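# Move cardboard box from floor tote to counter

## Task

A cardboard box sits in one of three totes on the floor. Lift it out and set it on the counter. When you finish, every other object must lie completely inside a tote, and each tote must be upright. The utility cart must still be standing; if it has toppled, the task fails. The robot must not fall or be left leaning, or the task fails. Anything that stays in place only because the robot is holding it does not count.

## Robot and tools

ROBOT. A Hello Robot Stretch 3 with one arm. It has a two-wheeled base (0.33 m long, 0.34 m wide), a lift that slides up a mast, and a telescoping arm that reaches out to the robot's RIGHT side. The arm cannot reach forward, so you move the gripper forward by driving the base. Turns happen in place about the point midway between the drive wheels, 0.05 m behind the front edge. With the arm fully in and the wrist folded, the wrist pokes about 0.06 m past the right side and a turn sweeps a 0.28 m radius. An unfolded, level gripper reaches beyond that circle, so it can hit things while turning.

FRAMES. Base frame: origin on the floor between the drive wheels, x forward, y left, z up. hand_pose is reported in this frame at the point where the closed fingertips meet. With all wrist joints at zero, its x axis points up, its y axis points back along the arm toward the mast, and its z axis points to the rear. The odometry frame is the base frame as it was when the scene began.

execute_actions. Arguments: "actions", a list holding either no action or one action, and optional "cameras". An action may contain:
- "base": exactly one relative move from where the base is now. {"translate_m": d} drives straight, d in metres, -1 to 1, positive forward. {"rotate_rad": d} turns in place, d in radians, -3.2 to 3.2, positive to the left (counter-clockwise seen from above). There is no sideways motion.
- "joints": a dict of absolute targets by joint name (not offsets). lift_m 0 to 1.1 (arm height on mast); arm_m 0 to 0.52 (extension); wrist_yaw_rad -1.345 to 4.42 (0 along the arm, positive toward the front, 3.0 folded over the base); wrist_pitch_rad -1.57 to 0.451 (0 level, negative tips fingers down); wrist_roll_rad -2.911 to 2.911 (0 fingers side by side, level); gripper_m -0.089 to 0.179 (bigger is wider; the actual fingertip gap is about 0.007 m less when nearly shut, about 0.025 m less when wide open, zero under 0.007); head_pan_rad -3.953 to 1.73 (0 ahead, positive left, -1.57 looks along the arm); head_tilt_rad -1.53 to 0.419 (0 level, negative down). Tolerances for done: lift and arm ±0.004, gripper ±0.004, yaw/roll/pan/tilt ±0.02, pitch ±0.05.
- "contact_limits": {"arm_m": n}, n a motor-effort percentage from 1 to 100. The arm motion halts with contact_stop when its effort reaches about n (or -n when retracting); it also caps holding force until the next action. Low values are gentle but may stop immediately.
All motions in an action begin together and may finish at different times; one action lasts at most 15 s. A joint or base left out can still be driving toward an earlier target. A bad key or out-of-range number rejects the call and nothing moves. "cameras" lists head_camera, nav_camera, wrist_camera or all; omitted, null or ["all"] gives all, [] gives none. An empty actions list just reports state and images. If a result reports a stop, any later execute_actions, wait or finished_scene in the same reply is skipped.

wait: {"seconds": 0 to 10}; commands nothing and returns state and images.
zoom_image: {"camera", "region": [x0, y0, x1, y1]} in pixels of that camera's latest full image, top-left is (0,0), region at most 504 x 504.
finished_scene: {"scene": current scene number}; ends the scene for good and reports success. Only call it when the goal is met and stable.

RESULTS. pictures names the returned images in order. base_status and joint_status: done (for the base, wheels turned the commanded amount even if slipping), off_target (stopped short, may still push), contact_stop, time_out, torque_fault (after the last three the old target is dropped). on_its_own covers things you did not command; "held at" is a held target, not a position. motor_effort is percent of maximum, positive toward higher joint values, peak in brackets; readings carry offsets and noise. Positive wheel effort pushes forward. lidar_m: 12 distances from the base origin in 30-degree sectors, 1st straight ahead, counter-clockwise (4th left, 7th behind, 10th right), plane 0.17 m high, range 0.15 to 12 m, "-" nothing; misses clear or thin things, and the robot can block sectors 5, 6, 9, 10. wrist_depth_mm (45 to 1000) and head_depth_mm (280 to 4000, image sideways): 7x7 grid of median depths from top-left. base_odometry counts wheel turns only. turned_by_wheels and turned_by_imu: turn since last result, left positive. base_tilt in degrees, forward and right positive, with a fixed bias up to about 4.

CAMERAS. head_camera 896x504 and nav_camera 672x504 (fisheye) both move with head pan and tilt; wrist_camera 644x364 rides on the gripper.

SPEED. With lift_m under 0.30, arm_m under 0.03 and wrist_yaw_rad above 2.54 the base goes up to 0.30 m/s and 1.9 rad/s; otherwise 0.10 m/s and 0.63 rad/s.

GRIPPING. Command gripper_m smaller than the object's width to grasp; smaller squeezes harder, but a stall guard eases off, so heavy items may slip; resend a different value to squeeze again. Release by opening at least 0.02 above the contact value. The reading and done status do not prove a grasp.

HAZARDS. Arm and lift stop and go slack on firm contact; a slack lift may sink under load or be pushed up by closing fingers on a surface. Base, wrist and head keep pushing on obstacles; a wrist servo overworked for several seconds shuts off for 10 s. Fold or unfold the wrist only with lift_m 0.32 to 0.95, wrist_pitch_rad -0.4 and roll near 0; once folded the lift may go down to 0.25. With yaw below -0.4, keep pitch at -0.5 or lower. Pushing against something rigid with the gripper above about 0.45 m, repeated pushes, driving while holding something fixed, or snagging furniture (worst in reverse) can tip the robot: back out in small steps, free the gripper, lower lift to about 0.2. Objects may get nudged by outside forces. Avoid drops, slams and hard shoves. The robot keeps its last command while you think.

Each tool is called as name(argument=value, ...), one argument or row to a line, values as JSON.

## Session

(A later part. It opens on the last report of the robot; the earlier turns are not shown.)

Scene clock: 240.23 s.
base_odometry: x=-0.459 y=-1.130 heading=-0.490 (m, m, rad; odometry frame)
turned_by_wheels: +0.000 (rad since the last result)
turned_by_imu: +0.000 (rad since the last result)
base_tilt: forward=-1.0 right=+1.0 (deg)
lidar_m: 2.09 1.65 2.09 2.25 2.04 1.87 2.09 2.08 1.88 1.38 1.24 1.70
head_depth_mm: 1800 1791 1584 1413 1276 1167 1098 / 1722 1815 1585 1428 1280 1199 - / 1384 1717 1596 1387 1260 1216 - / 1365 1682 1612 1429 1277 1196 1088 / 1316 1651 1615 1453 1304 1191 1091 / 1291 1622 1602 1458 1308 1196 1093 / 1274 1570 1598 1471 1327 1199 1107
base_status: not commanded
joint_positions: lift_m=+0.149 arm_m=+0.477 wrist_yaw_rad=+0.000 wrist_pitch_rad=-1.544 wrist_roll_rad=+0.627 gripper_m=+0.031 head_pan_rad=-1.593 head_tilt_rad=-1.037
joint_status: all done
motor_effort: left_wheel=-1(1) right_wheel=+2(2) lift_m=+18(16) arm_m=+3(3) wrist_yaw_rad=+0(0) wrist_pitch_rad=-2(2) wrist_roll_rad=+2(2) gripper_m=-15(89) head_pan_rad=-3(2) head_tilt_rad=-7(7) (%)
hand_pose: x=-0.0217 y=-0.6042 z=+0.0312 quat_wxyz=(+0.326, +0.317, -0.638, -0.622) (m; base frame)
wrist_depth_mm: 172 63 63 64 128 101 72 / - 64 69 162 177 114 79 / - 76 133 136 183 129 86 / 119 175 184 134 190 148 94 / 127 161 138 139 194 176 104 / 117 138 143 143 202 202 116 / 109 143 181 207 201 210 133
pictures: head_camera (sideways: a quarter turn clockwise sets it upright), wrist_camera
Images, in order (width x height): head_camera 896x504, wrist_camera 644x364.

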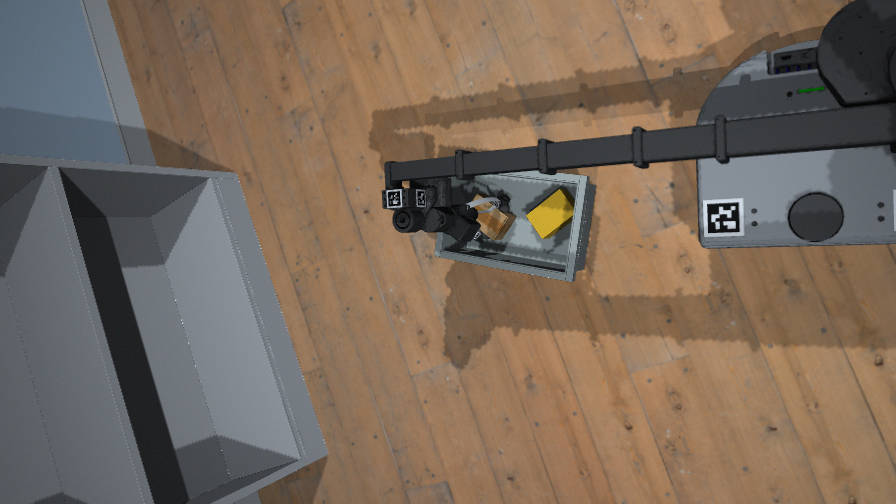

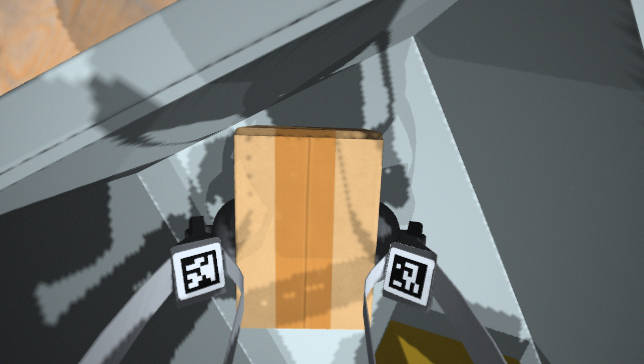

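execute_actions(
  actions=[
    {"joints": {"gripper_m": 0.005, "lift_m": 0.33}},
  ],
  cameras=["head_camera", "wrist_camera"],
)

Scene clock: 246.13 s.
base_odometry: x=-0.459 y=-1.130 heading=-0.490 (m, m, rad; odometry frame)
turned_by_wheels: +0.000 (rad since the last result)
turned_by_imu: +0.000 (rad since the last result)
base_tilt: forward=-1.0 right=+1.1 (deg)
lidar_m: 2.09 1.64 2.09 2.25 2.03 1.86 2.09 2.08 1.88 1.39 1.24 1.69
head_depth_mm: 1799 1796 1580 1418 1275 1169 1097 / 1725 1815 1596 1425 1283 - - / 1392 1702 1640 1372 1273 1210 - / 1373 1694 1616 1394 1269 1197 1086 / 1322 1646 1620 1453 1307 1185 1085 / 1297 1627 1582 1457 1315 1192 1097 / 1277 1564 1597 1465 1321 1200 1098
base_status: not commanded
joint_positions: lift_m=+0.330 arm_m=+0.477 wrist_yaw_rad=+0.000 wrist_pitch_rad=-1.544 wrist_roll_rad=+0.627 gripper_m=+0.012 head_pan_rad=-1.593 head_tilt_rad=-1.037
joint_status: gripper_m off_target (ended at +0.012, target +0.005); the others done
on_its_own: gripper_m is held at +0.011, not at your +0.005, by its stall guard, which is not easing now
motor_effort: left_wheel=-1(1) right_wheel=+2(3) lift_m=+30(31) arm_m=+3(3) wrist_yaw_rad=+1(0) wrist_pitch_rad=-2(2) wrist_roll_rad=+2(2) gripper_m=-20(96) head_pan_rad=-3(3) head_tilt_rad=-6(7) (%)
hand_pose: x=-0.0217 y=-0.6042 z=+0.2116 quat_wxyz=(+0.326, +0.317, -0.638, -0.622) (m; base frame)
wrist_depth_mm: 336 336 346 343 344 351 352 / 346 349 354 280 301 362 357 / 358 357 245 134 313 369 378 / 371 366 254 132 305 379 388 / 383 384 137 137 319 392 396 / 395 392 142 141 373 400 414 / 405 409 412 295 354 337 427
pictures: head_camera (sideways: a quarter turn clockwise sets it upright), wrist_camera
Images, in order (width x height): head_camera 896x504, wrist_camera 644x364.

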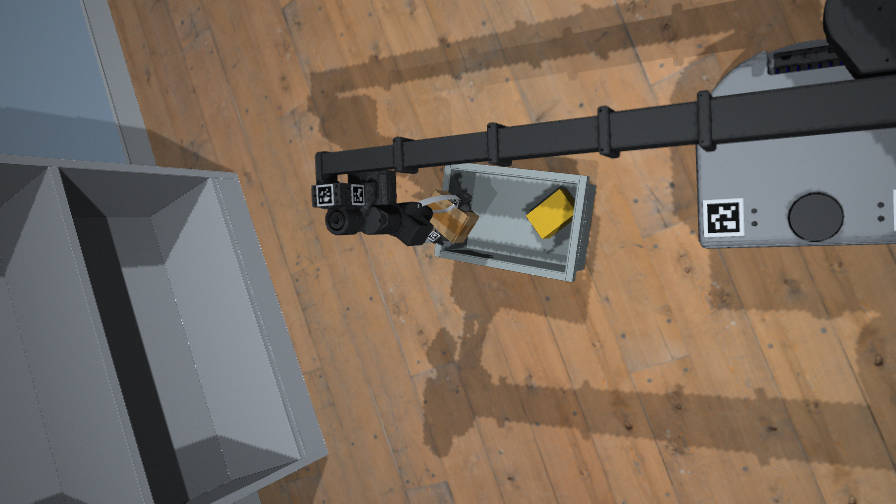

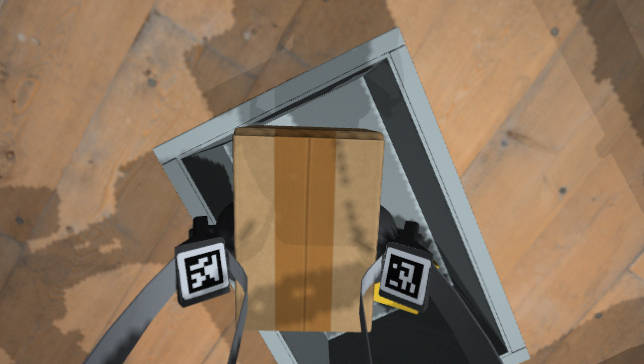

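execute_actions(
  actions=[
    {"base": {"translate_m": -0.3}, "joints": {"lift_m": 0.65, "gripper_m": 0.015, "head_pan_rad": -2.75, "head_tilt_rad": -0.85}},
  ],
)

Scene clock: 271.93 s.
base_odometry: x=-0.723 y=-0.988 heading=-0.490 (m, m, rad; odometry frame)
turned_by_wheels: +0.000 (rad since the last result)
turned_by_imu: +0.000 (rad since the last result)
base_tilt: forward=-1.1 right=+1.0 (deg)
lidar_m: 2.38 1.92 2.26 2.14 1.65 1.73 1.81 1.80 2.01 1.38 1.39 1.81
head_depth_mm: 1562 1833 1902 1599 1398 - - / 1575 1848 1943 1623 1383 1245 - / 1584 1843 1920 1624 1394 1227 - / 1593 1871 1943 1626 1402 1251 - / 1604 1868 1956 1631 1365 1284 1093 / 1616 1879 1970 1653 1401 1292 1106 / 2114 2410 1995 1631 1434 1206 1113
base_status: done
joint_positions: lift_m=+0.650 arm_m=+0.477 wrist_yaw_rad=+0.000 wrist_pitch_rad=-1.544 wrist_roll_rad=+0.627 gripper_m=+0.016 head_pan_rad=-2.743 head_tilt_rad=-0.853
joint_status: all done
motor_effort: left_wheel=-1(6) right_wheel=+2(5) lift_m=+30(29) arm_m=+3(3) wrist_yaw_rad=-1(0) wrist_pitch_rad=-2(2) wrist_roll_rad=+2(2) gripper_m=-18(19) head_pan_rad=-4(41) head_tilt_rad=+1(20) (%)
hand_pose: x=-0.0217 y=-0.6042 z=+0.5316 quat_wxyz=(+0.326, +0.317, -0.638, -0.622) (m; base frame)
wrist_depth_mm: 638 636 638 647 644 642 603 / 642 655 656 676 683 661 641 / 667 669 679 134 698 673 672 / 686 701 589 132 705 717 722 / 721 708 137 137 722 740 744 / 740 724 142 141 - - 774 / 760 782 686 765 779 - 786
pictures: head_camera (sideways: a quarter turn clockwise sets it upright), nav_camera (sideways: a quarter turn counterclockwise sets it upright), wrist_camera
Images, in order (width x height): head_camera 896x504, nav_camera 672x504, wrist_camera 644x364.

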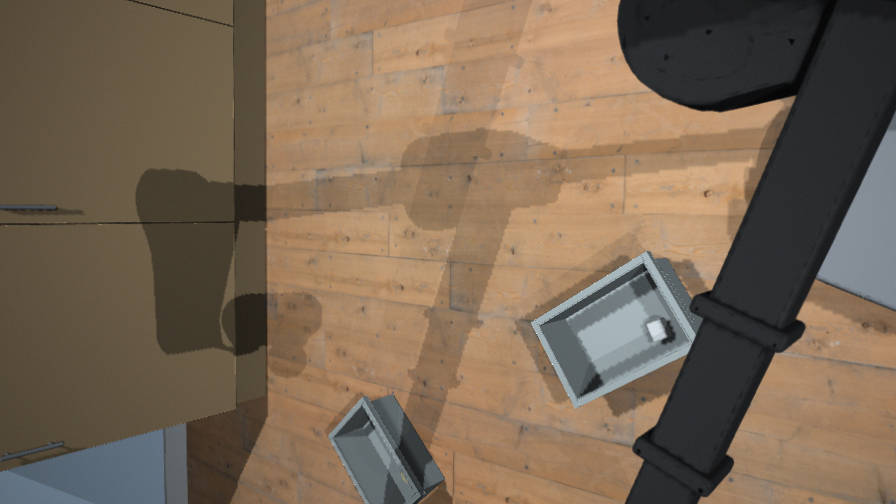

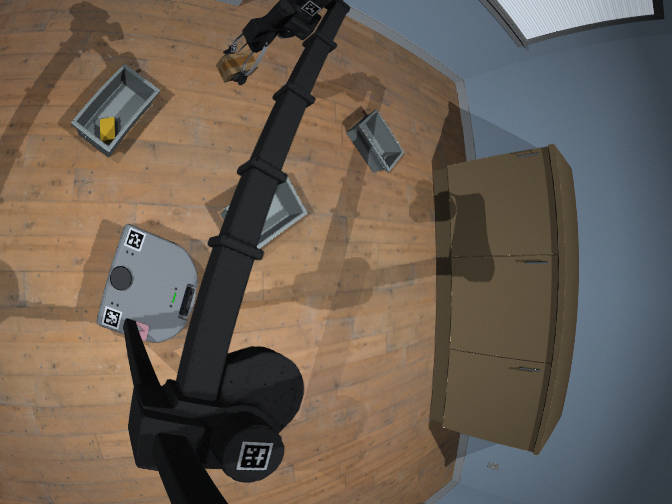

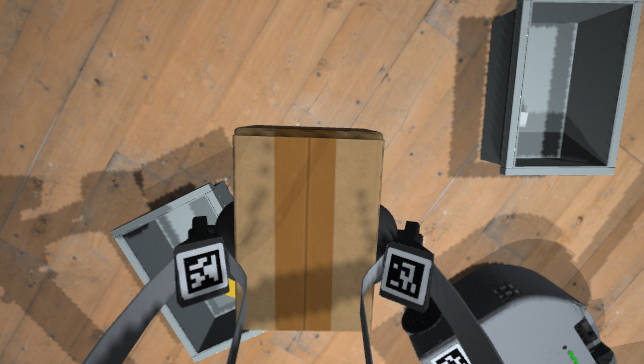

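execute_actions(
  actions=[
    {"base": {"translate_m": -1.0}, "joints": {"lift_m": 1.09, "head_pan_rad": -2.8, "head_tilt_rad": -0.55}},
  ],
)

Scene clock: 305.87 s.
base_odometry: x=-1.606 y=-0.518 heading=-0.490 (m, m, rad; odometry frame)
turned_by_wheels: +0.000 (rad since the last result)
turned_by_imu: +0.002 (rad since the last result)
base_tilt: forward=-1.1 right=+1.0 (deg)
lidar_m: 2.88 2.97 2.19 1.23 1.22 1.04 0.86 0.86 0.95 1.99 1.77 2.15
head_depth_mm: - - - 998 1129 1344 1198 / - - - 996 1128 1351 1198 / - - - 996 1136 1357 1205 / - - - 991 1138 1370 1210 / - - - 986 1139 1369 1211 / - - - 989 1148 1375 1221 / - - - 991 1154 1377 1227
base_status: done
joint_positions: lift_m=+1.090 arm_m=+0.477 wrist_yaw_rad=+0.000 wrist_pitch_rad=-1.544 wrist_roll_rad=+0.627 gripper_m=+0.016 head_pan_rad=-2.793 head_tilt_rad=-0.557
joint_status: all done
motor_effort: left_wheel=-1(6) right_wheel=+2(5) lift_m=+30(31) arm_m=+3(3) wrist_yaw_rad=+1(1) wrist_pitch_rad=-2(2) wrist_roll_rad=+2(2) gripper_m=-19(19) head_pan_rad=-3(9) head_tilt_rad=+5(28) (%)
hand_pose: x=-0.0217 y=-0.6042 z=+0.9716 quat_wxyz=(+0.326, +0.317, -0.638, -0.622) (m; base frame)
wrist_depth_mm: - - - - - - 853 / - - - - - - - / - - - 134 - - - / - - - 133 - - - / - - 137 137 - - - / - - 141 141 - - - / - - - - - - -
pictures: head_camera (sideways: a quarter turn clockwise sets it upright), nav_camera (sideways: a quarter turn counterclockwise sets it upright), wrist_camera
Images, in order (width x height): head_camera 896x504, nav_camera 672x504, wrist_camera 644x364.

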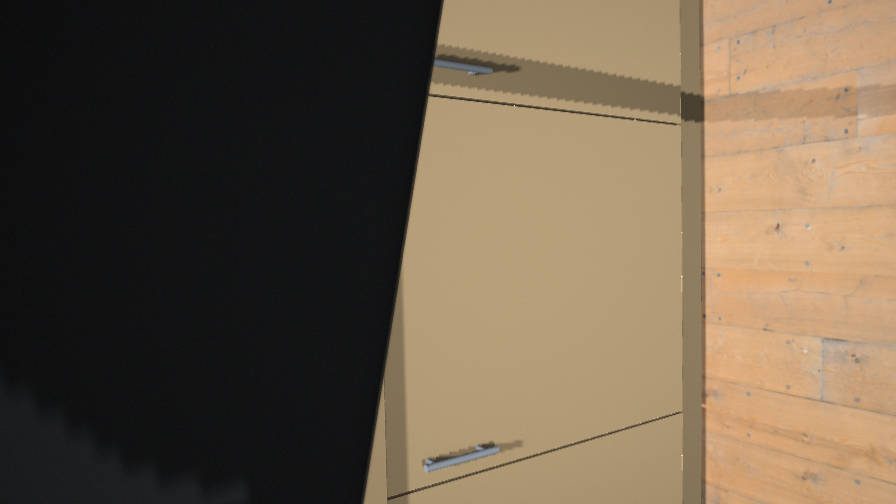

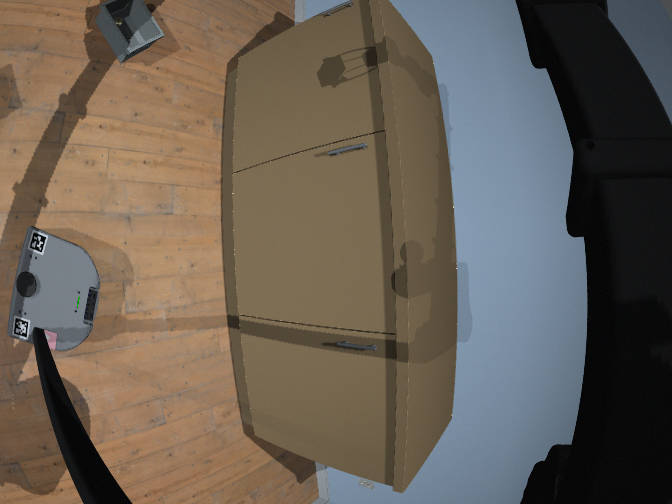

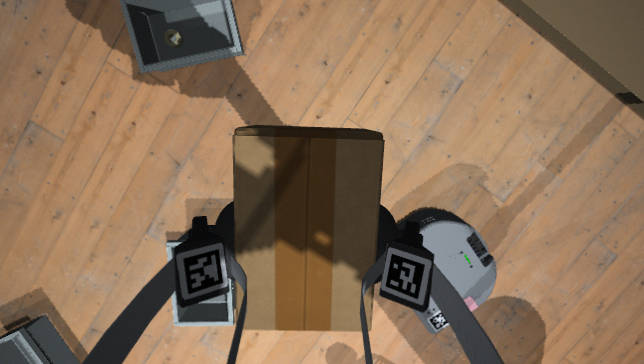

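zoom_image(
  camera="nav_camera",
  region=[200, 150, 480, 350],
)

zoom_image(
  camera="head_camera",
  region=[330, 304, 530, 504],
)

Region (200, 150, 480, 350) of nav_camera's 672x504 image, scaled by 1.800, with more detail than that image has; it fills the top 360 rows of this view, and the rest is white.

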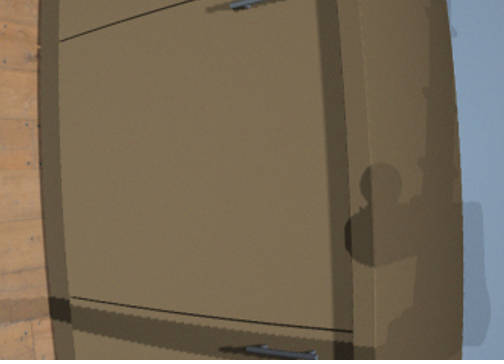

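Region (330, 304, 530, 504) of head_camera's 896x504 image, scaled by 2.520, with more detail than that image has.

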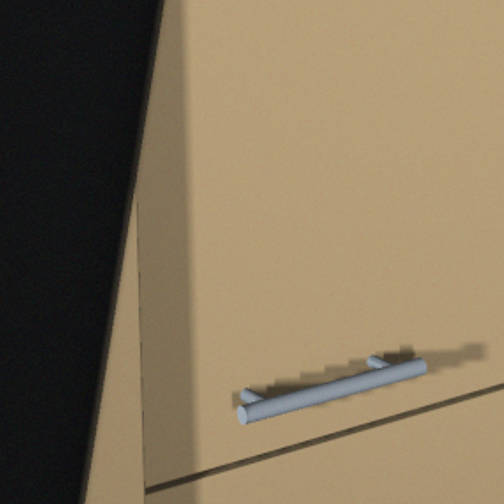

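execute_actions(
  actions=[
    {"base": {"translate_m": -0.37}, "joints": {"lift_m": 1.1, "arm_m": 0.515, "head_pan_rad": -2.2, "head_tilt_rad": -0.7}},
  ],
  cameras=[],
)

execute_actions(
  actions=[
    {"base": {"rotate_rad": -0.33}},
  ],
)

Scene clock: 339.57 s.
base_odometry: x=-1.932 y=-0.344 heading=-0.490 (m, m, rad; odometry frame)
turned_by_wheels: +0.000 (rad since the last result)
turned_by_imu: +0.001 (rad since the last result)
base_tilt: forward=-1.1 right=+1.0 (deg)
lidar_m: 3.27 3.30 2.03 1.12 1.66 0.62 0.51 0.50 0.56 0.89 2.11 2.03
head_depth_mm: 964 991 710 592 699 842 1086 / 1029 1004 716 642 772 954 1132 / 1103 1016 724 715 863 1094 1141 / 1172 1028 729 793 979 1263 1145 / 1225 1038 772 876 1128 1327 1152 / 1316 1058 821 1012 1335 1333 1155 / 1429 1074 911 1163 1525 1344 1157
base_status: done
joint_positions: lift_m=+1.100 arm_m=+0.515 wrist_yaw_rad=+0.000 wrist_pitch_rad=-1.544 wrist_roll_rad=+0.627 gripper_m=+0.016 head_pan_rad=-2.207 head_tilt_rad=-0.691
joint_status: all done
motor_effort: left_wheel=-1(6) right_wheel=+2(5) lift_m=+30(30) arm_m=+3(4) wrist_yaw_rad=+0(1) wrist_pitch_rad=-2(2) wrist_roll_rad=+2(2) gripper_m=-19(18) head_pan_rad=+4(36) head_tilt_rad=-5(19) (%)
hand_pose: x=-0.0217 y=-0.6422 z=+0.9815 quat_wxyz=(+0.326, +0.317, -0.638, -0.622) (m; base frame)
wrist_depth_mm: - - - - 560 396 309 / - - - - 820 524 378 / - - - 134 - 742 488 / - - - 133 - - 675 / - - 137 137 - - - / - - 141 142 - - - / - - - - - - -
pictures: none
No camera images: the call's "cameras" was empty. Leave "cameras" out to get every camera's image.

Scene clock: 341.33 s.
base_odometry: x=-1.932 y=-0.344 heading=-0.820 (m, m, rad; odometry frame)
turned_by_wheels: -0.330 (rad since the last result)
turned_by_imu: -0.330 (rad since the last result)
base_tilt: forward=-1.0 right=+1.0 (deg)
lidar_m: 2.48 3.64 2.80 1.20 1.17 1.67 0.55 0.50 0.51 0.63 2.11 2.03
head_depth_mm: 913 952 713 592 694 867 1107 / 943 981 719 597 729 922 1127 / 977 1005 725 624 765 974 1141 / 993 1025 731 656 805 1045 1145 / 991 1044 738 687 852 1123 1150 / 1018 1057 747 720 902 1253 1151 / 1052 1076 753 754 957 1284 1157
base_status: done
joint_positions: lift_m=+1.100 arm_m=+0.515 wrist_yaw_rad=+0.000 wrist_pitch_rad=-1.544 wrist_roll_rad=+0.627 gripper_m=+0.016 head_pan_rad=-2.207 head_tilt_rad=-0.691
joint_status: not commanded
motor_effort: left_wheel=+1(7) right_wheel=-1(10) lift_m=+30(30) arm_m=+3(3) wrist_yaw_rad=+1(1) wrist_pitch_rad=-2(2) wrist_roll_rad=+2(2) gripper_m=-18(18) head_pan_rad=+4(4) head_tilt_rad=-5(5) (%)
hand_pose: x=-0.0217 y=-0.6422 z=+0.9815 quat_wxyz=(+0.326, +0.317, -0.638, -0.622) (m; base frame)
wrist_depth_mm: - 210 213 213 216 216 217 / - - 770 219 222 221 223 / - - - 134 231 229 230 / - - - 133 - - 879 / - - 137 137 - - - / - - 142 141 - - - / - - - - - - -
pictures: head_camera (sideways: a quarter turn clockwise sets it upright), nav_camera (sideways: a quarter turn counterclockwise sets it upright), wrist_camera
Images, in order (width x height): head_camera 896x504, nav_camera 672x504, wrist_camera 644x364.

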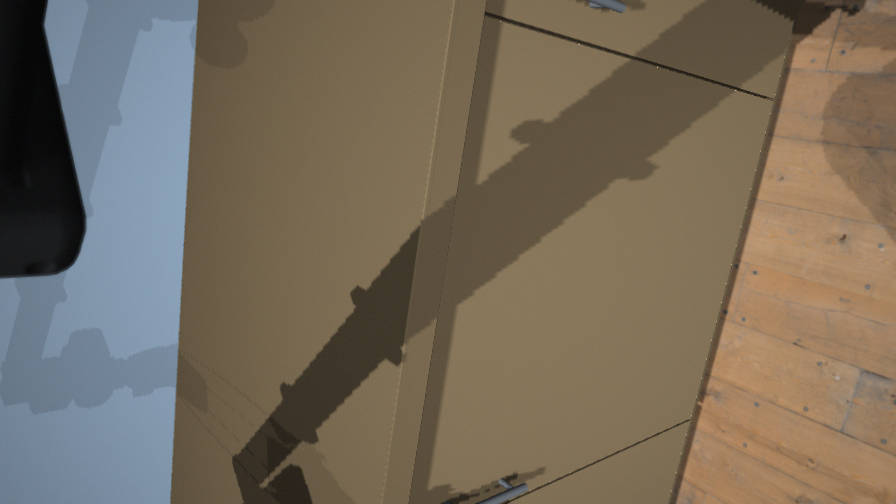

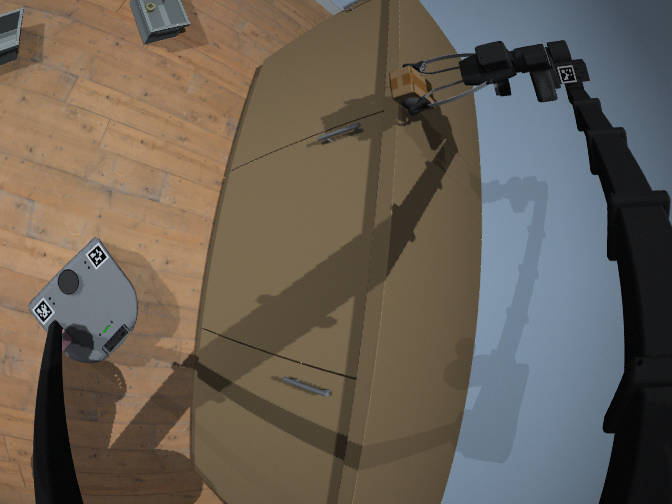

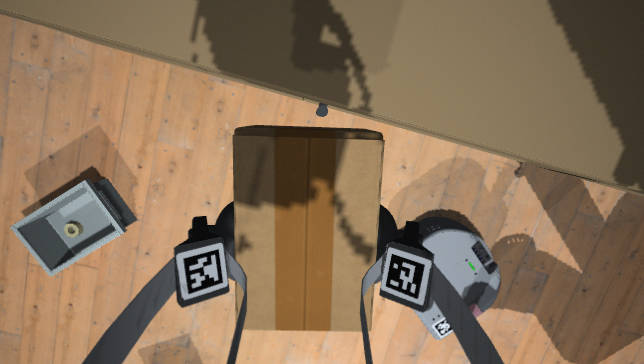

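execute_actions(
  actions=[
    {"base": {"rotate_rad": -0.68}, "joints": {"lift_m": 1.08, "head_pan_rad": -1.45, "head_tilt_rad": -0.6}},
  ],
)

Scene clock: 349.13 s.
base_odometry: x=-1.932 y=-0.344 heading=-1.500 (m, m, rad; odometry frame)
turned_by_wheels: -0.680 (rad since the last result)
turned_by_imu: -0.680 (rad since the last result)
base_tilt: forward=-1.1 right=+1.1 (deg)
lidar_m: 2.03 2.03 3.25 3.29 1.30 1.12 1.66 0.60 0.51 0.50 0.57 0.94
head_depth_mm: 882 974 841 621 624 740 909 / - - 872 625 657 788 988 / 943 1063 839 630 695 844 1108 / 975 1086 869 659 739 907 1135 / 1010 1114 876 687 786 980 1188 / 1047 1163 887 703 843 1072 1187 / 1089 1207 896 738 902 1167 1201
base_status: done
joint_positions: lift_m=+1.080 arm_m=+0.515 wrist_yaw_rad=+0.000 wrist_pitch_rad=-1.544 wrist_roll_rad=+0.627 gripper_m=+0.016 head_pan_rad=-1.457 head_tilt_rad=-0.606
joint_status: all done
motor_effort: left_wheel=+1(9) right_wheel=+0(10) lift_m=+19(27) arm_m=+3(3) wrist_yaw_rad=+0(1) wrist_pitch_rad=-2(2) wrist_roll_rad=+2(2) gripper_m=-18(19) head_pan_rad=+4(41) head_tilt_rad=+3(15) (%)
hand_pose: x=-0.0217 y=-0.6422 z=+0.9622 quat_wxyz=(+0.326, +0.317, -0.638, -0.622) (m; base frame)
wrist_depth_mm: 191 192 193 194 196 197 199 / 197 199 198 201 203 203 205 / 202 204 204 134 209 210 210 / 209 210 209 133 214 215 218 / 216 216 137 137 221 224 225 / 224 223 141 142 230 230 233 / 230 232 235 233 237 - -
pictures: head_camera (sideways: a quarter turn clockwise sets it upright), nav_camera (sideways: a quarter turn counterclockwise sets it upright), wrist_camera
Images, in order (width x height): head_camera 896x504, nav_camera 672x504, wrist_camera 644x364.

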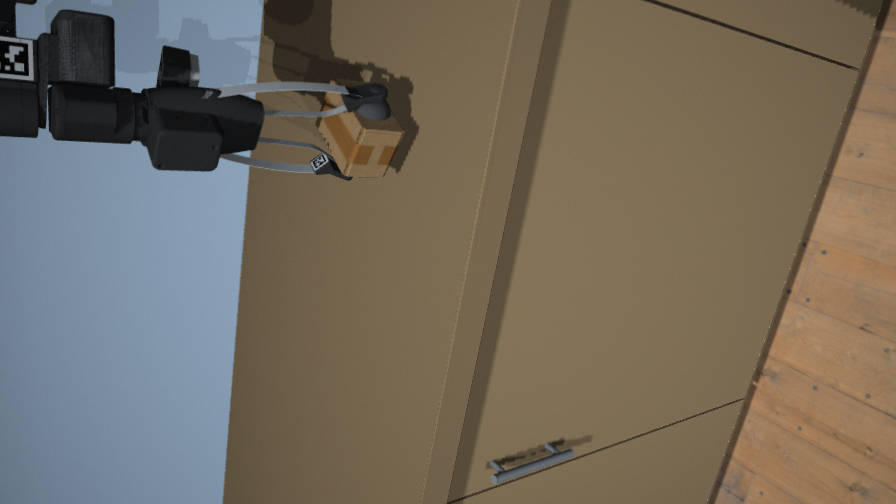

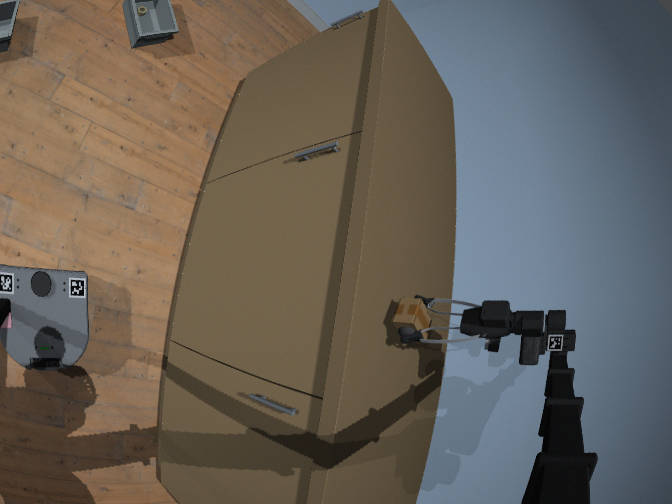

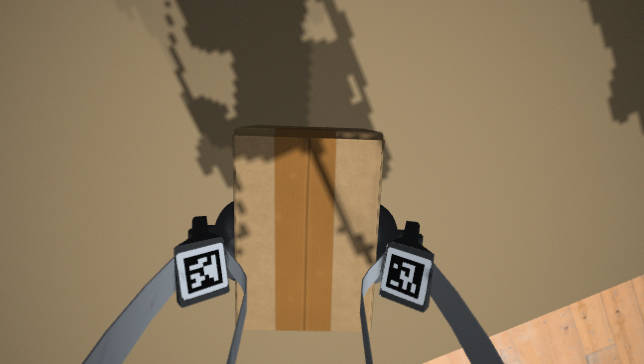

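execute_actions(
  actions=[
    {"joints": {"lift_m": 1.053}},
  ],
  cameras=["head_camera", "wrist_camera"],
)

Scene clock: 352.50 s.
base_odometry: x=-1.932 y=-0.344 heading=-1.500 (m, m, rad; odometry frame)
turned_by_wheels: +0.000 (rad since the last result)
turned_by_imu: +0.000 (rad since the last result)
base_tilt: forward=-1.0 right=+0.9 (deg)
lidar_m: 2.03 2.03 3.25 3.28 1.30 1.13 1.66 0.60 0.51 0.51 0.57 0.94
head_depth_mm: - 977 842 620 625 740 915 / - - 811 626 657 788 987 / 940 1038 856 631 695 844 1106 / 970 1089 868 660 739 909 1136 / 1006 1118 875 688 783 984 1191 / 1047 1160 886 702 840 1070 1195 / 1084 1212 901 741 904 1178 1199
base_status: not commanded
joint_positions: lift_m=+1.053 arm_m=+0.515 wrist_yaw_rad=+0.000 wrist_pitch_rad=-1.544 wrist_roll_rad=+0.627 gripper_m=+0.016 head_pan_rad=-1.457 head_tilt_rad=-0.606
joint_status: all done
motor_effort: left_wheel=+1(1) right_wheel=+0(0) lift_m=+19(19) arm_m=+2(2) wrist_yaw_rad=+1(0) wrist_pitch_rad=-2(2) wrist_roll_rad=+2(2) gripper_m=-19(19) head_pan_rad=+3(4) head_tilt_rad=+3(4) (%)
hand_pose: x=-0.0217 y=-0.6422 z=+0.9352 quat_wxyz=(+0.326, +0.317, -0.638, -0.622) (m; base frame)
wrist_depth_mm: 166 167 169 170 171 172 173 / 172 172 175 175 176 177 178 / 176 178 178 134 180 182 184 / 182 183 181 133 186 187 190 / 188 188 137 137 192 193 196 / 193 194 142 141 199 201 203 / 201 200 203 205 207 207 -
pictures: head_camera (sideways: a quarter turn clockwise sets it upright), wrist_camera
Images, in order (width x height): head_camera 896x504, wrist_camera 644x364.

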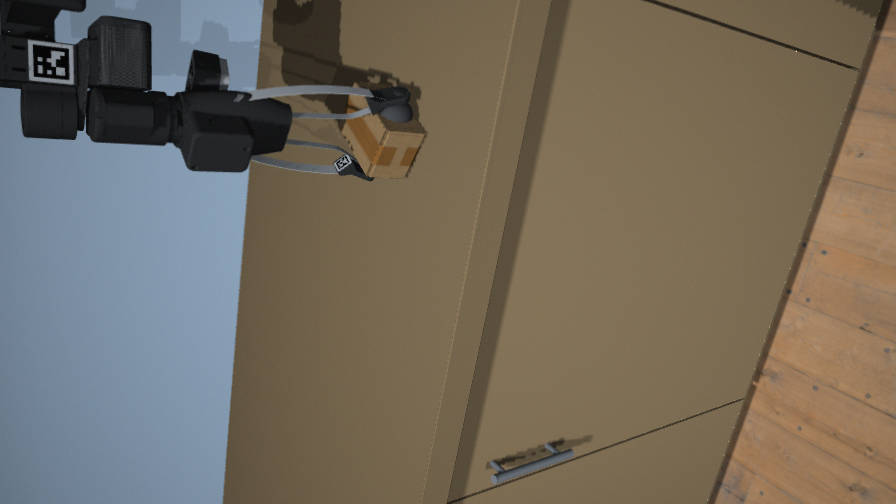

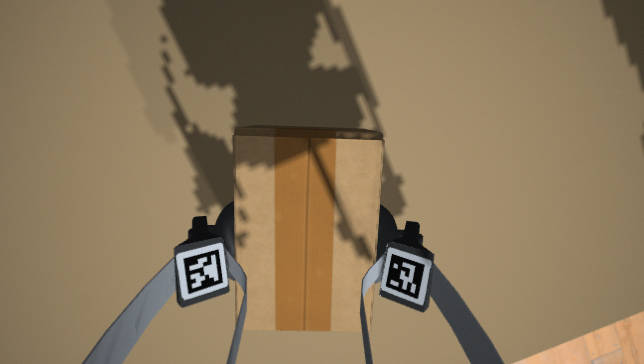

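execute_actions(
  actions=[
    {"joints": {"gripper_m": 0.11}},
  ],
  cameras=["head_camera", "wrist_camera"],
)

Scene clock: 355.90 s.
base_odometry: x=-1.932 y=-0.344 heading=-1.500 (m, m, rad; odometry frame)
turned_by_wheels: +0.000 (rad since the last result)
turned_by_imu: +0.000 (rad since the last result)
base_tilt: forward=-1.0 right=+1.0 (deg)
lidar_m: 2.03 2.03 3.24 3.28 1.30 1.13 1.66 0.60 0.51 0.51 0.57 0.94
head_depth_mm: - 972 840 622 621 740 914 / - - 810 625 658 791 986 / 937 1038 860 631 697 843 1109 / 969 1093 868 660 738 906 1135 / 1008 1116 878 690 788 980 1185 / 1047 1166 890 703 842 1069 1188 / 1087 1211 899 738 905 1173 1192
base_status: not commanded
joint_positions: lift_m=+1.053 arm_m=+0.515 wrist_yaw_rad=+0.000 wrist_pitch_rad=-1.545 wrist_roll_rad=+0.627 gripper_m=+0.110 head_pan_rad=-1.457 head_tilt_rad=-0.606
joint_status: all done
motor_effort: left_wheel=+1(0) right_wheel=+0(0) lift_m=+19(19) arm_m=+2(3) wrist_yaw_rad=+0(0) wrist_pitch_rad=-2(2) wrist_roll_rad=+2(2) gripper_m=+0(80) head_pan_rad=+3(3) head_tilt_rad=+3(2) (%)
hand_pose: x=-0.0217 y=-0.6421 z=+0.9352 quat_wxyz=(+0.326, +0.317, -0.638, -0.622) (m; base frame)
wrist_depth_mm: 166 168 168 170 171 172 173 / 171 171 174 175 176 178 179 / 177 177 178 135 180 183 185 / 182 183 182 135 186 187 189 / 188 188 164 139 192 194 195 / 193 - 194 144 200 200 202 / - 201 203 206 207 207 -
pictures: head_camera (sideways: a quarter turn clockwise sets it upright), wrist_camera
Images, in order (width x height): head_camera 896x504, wrist_camera 644x364.

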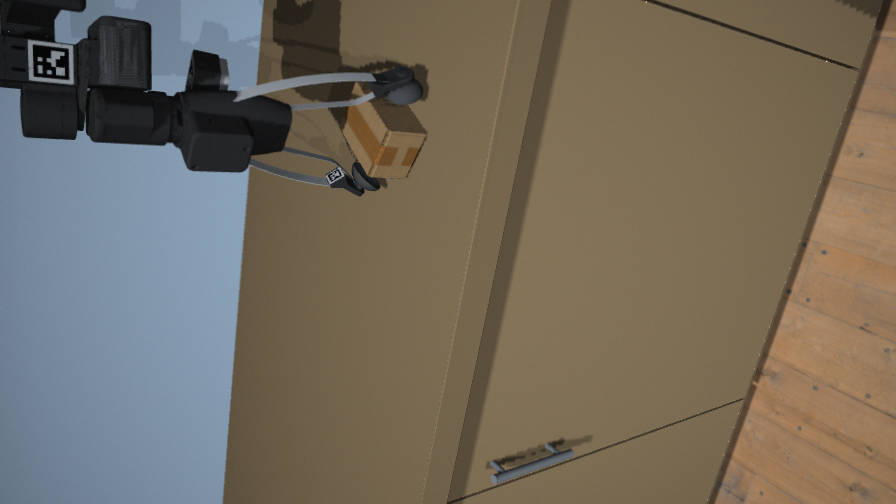

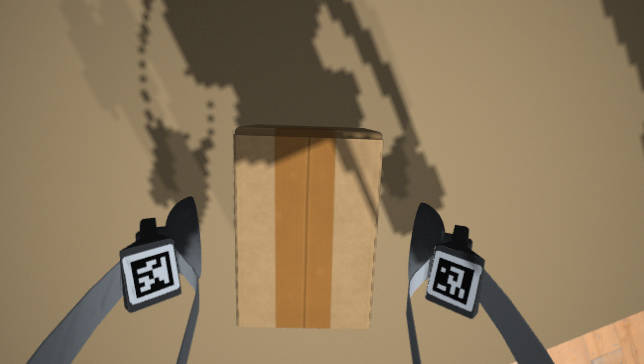

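execute_actions(
  actions=[
    {"joints": {"lift_m": 1.1, "head_pan_rad": 0.3, "head_tilt_rad": -0.75}},
  ],
)

Scene clock: 359.93 s.
base_odometry: x=-1.932 y=-0.344 heading=-1.500 (m, m, rad; odometry frame)
turned_by_wheels: +0.000 (rad since the last result)
turned_by_imu: +0.000 (rad since the last result)
base_tilt: forward=-1.0 right=+1.1 (deg)
lidar_m: 2.02 2.02 3.25 3.29 1.30 1.12 1.66 0.60 0.51 0.50 0.57 0.94
head_depth_mm: 1765 1986 2155 1775 1450 1274 1110 / 1852 2115 2220 1782 1498 1279 1116 / 1853 2134 2268 1808 1502 1287 1127 / 2027 2327 2260 1820 1511 1292 1129 / 2135 2472 2314 1833 1478 1291 1132 / 2147 2511 2325 1851 1478 1309 1133 / 2511 2899 2358 1857 1540 1316 1147
base_status: not commanded
joint_positions: lift_m=+1.100 arm_m=+0.515 wrist_yaw_rad=+0.000 wrist_pitch_rad=-1.545 wrist_roll_rad=+0.627 gripper_m=+0.110 head_pan_rad=+0.293 head_tilt_rad=-0.741
joint_status: all done
motor_effort: left_wheel=+1(1) right_wheel=+0(0) lift_m=+29(33) arm_m=+3(3) wrist_yaw_rad=+0(0) wrist_pitch_rad=-2(2) wrist_roll_rad=+2(2) gripper_m=+0(0) head_pan_rad=+4(41) head_tilt_rad=-6(21) (%)
hand_pose: x=-0.0217 y=-0.6421 z=+0.9815 quat_wxyz=(+0.326, +0.317, -0.638, -0.622) (m; base frame)
wrist_depth_mm: 208 210 212 213 215 216 216 / 215 217 218 219 220 222 223 / 222 221 223 179 228 231 230 / 228 231 230 183 235 236 238 / 235 236 234 189 240 245 246 / 242 - 247 251 249 251 - / 249 253 256 257 260 - -
pictures: head_camera (sideways: a quarter turn clockwise sets it upright), nav_camera (sideways: a quarter turn counterclockwise sets it upright), wrist_camera
Images, in order (width x height): head_camera 896x504, nav_camera 672x504, wrist_camera 644x364.

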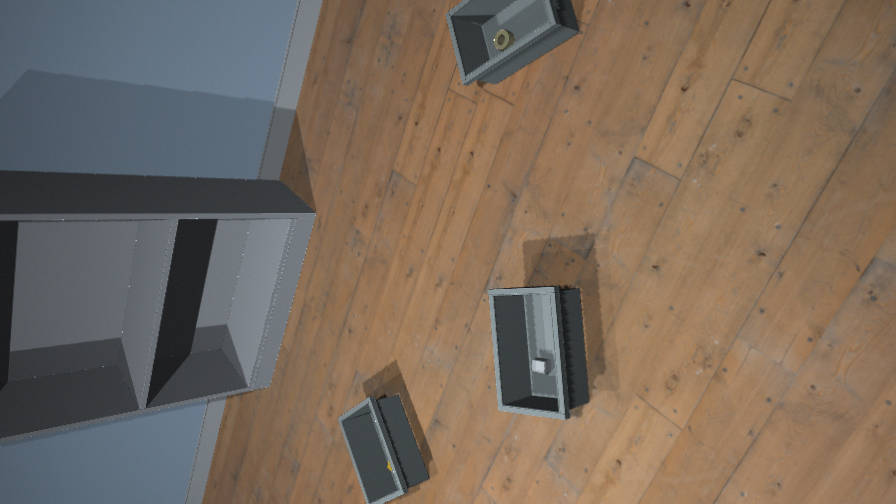

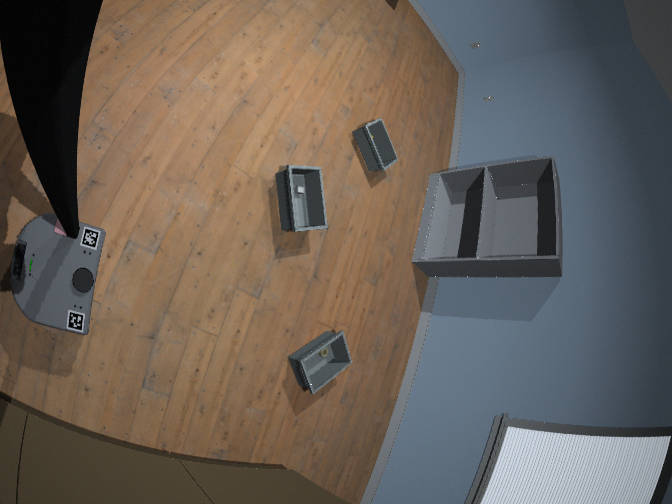

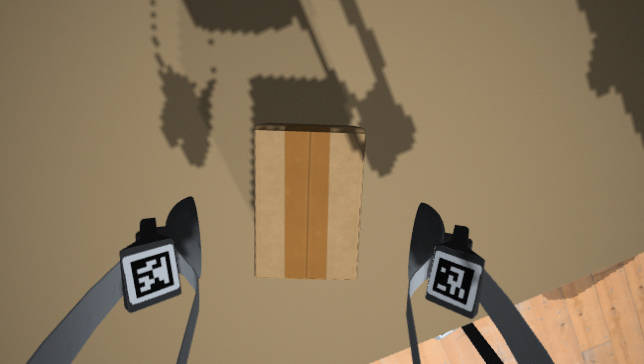

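finished_scene(
  scene=1,
)

The scene is finished: the task was done.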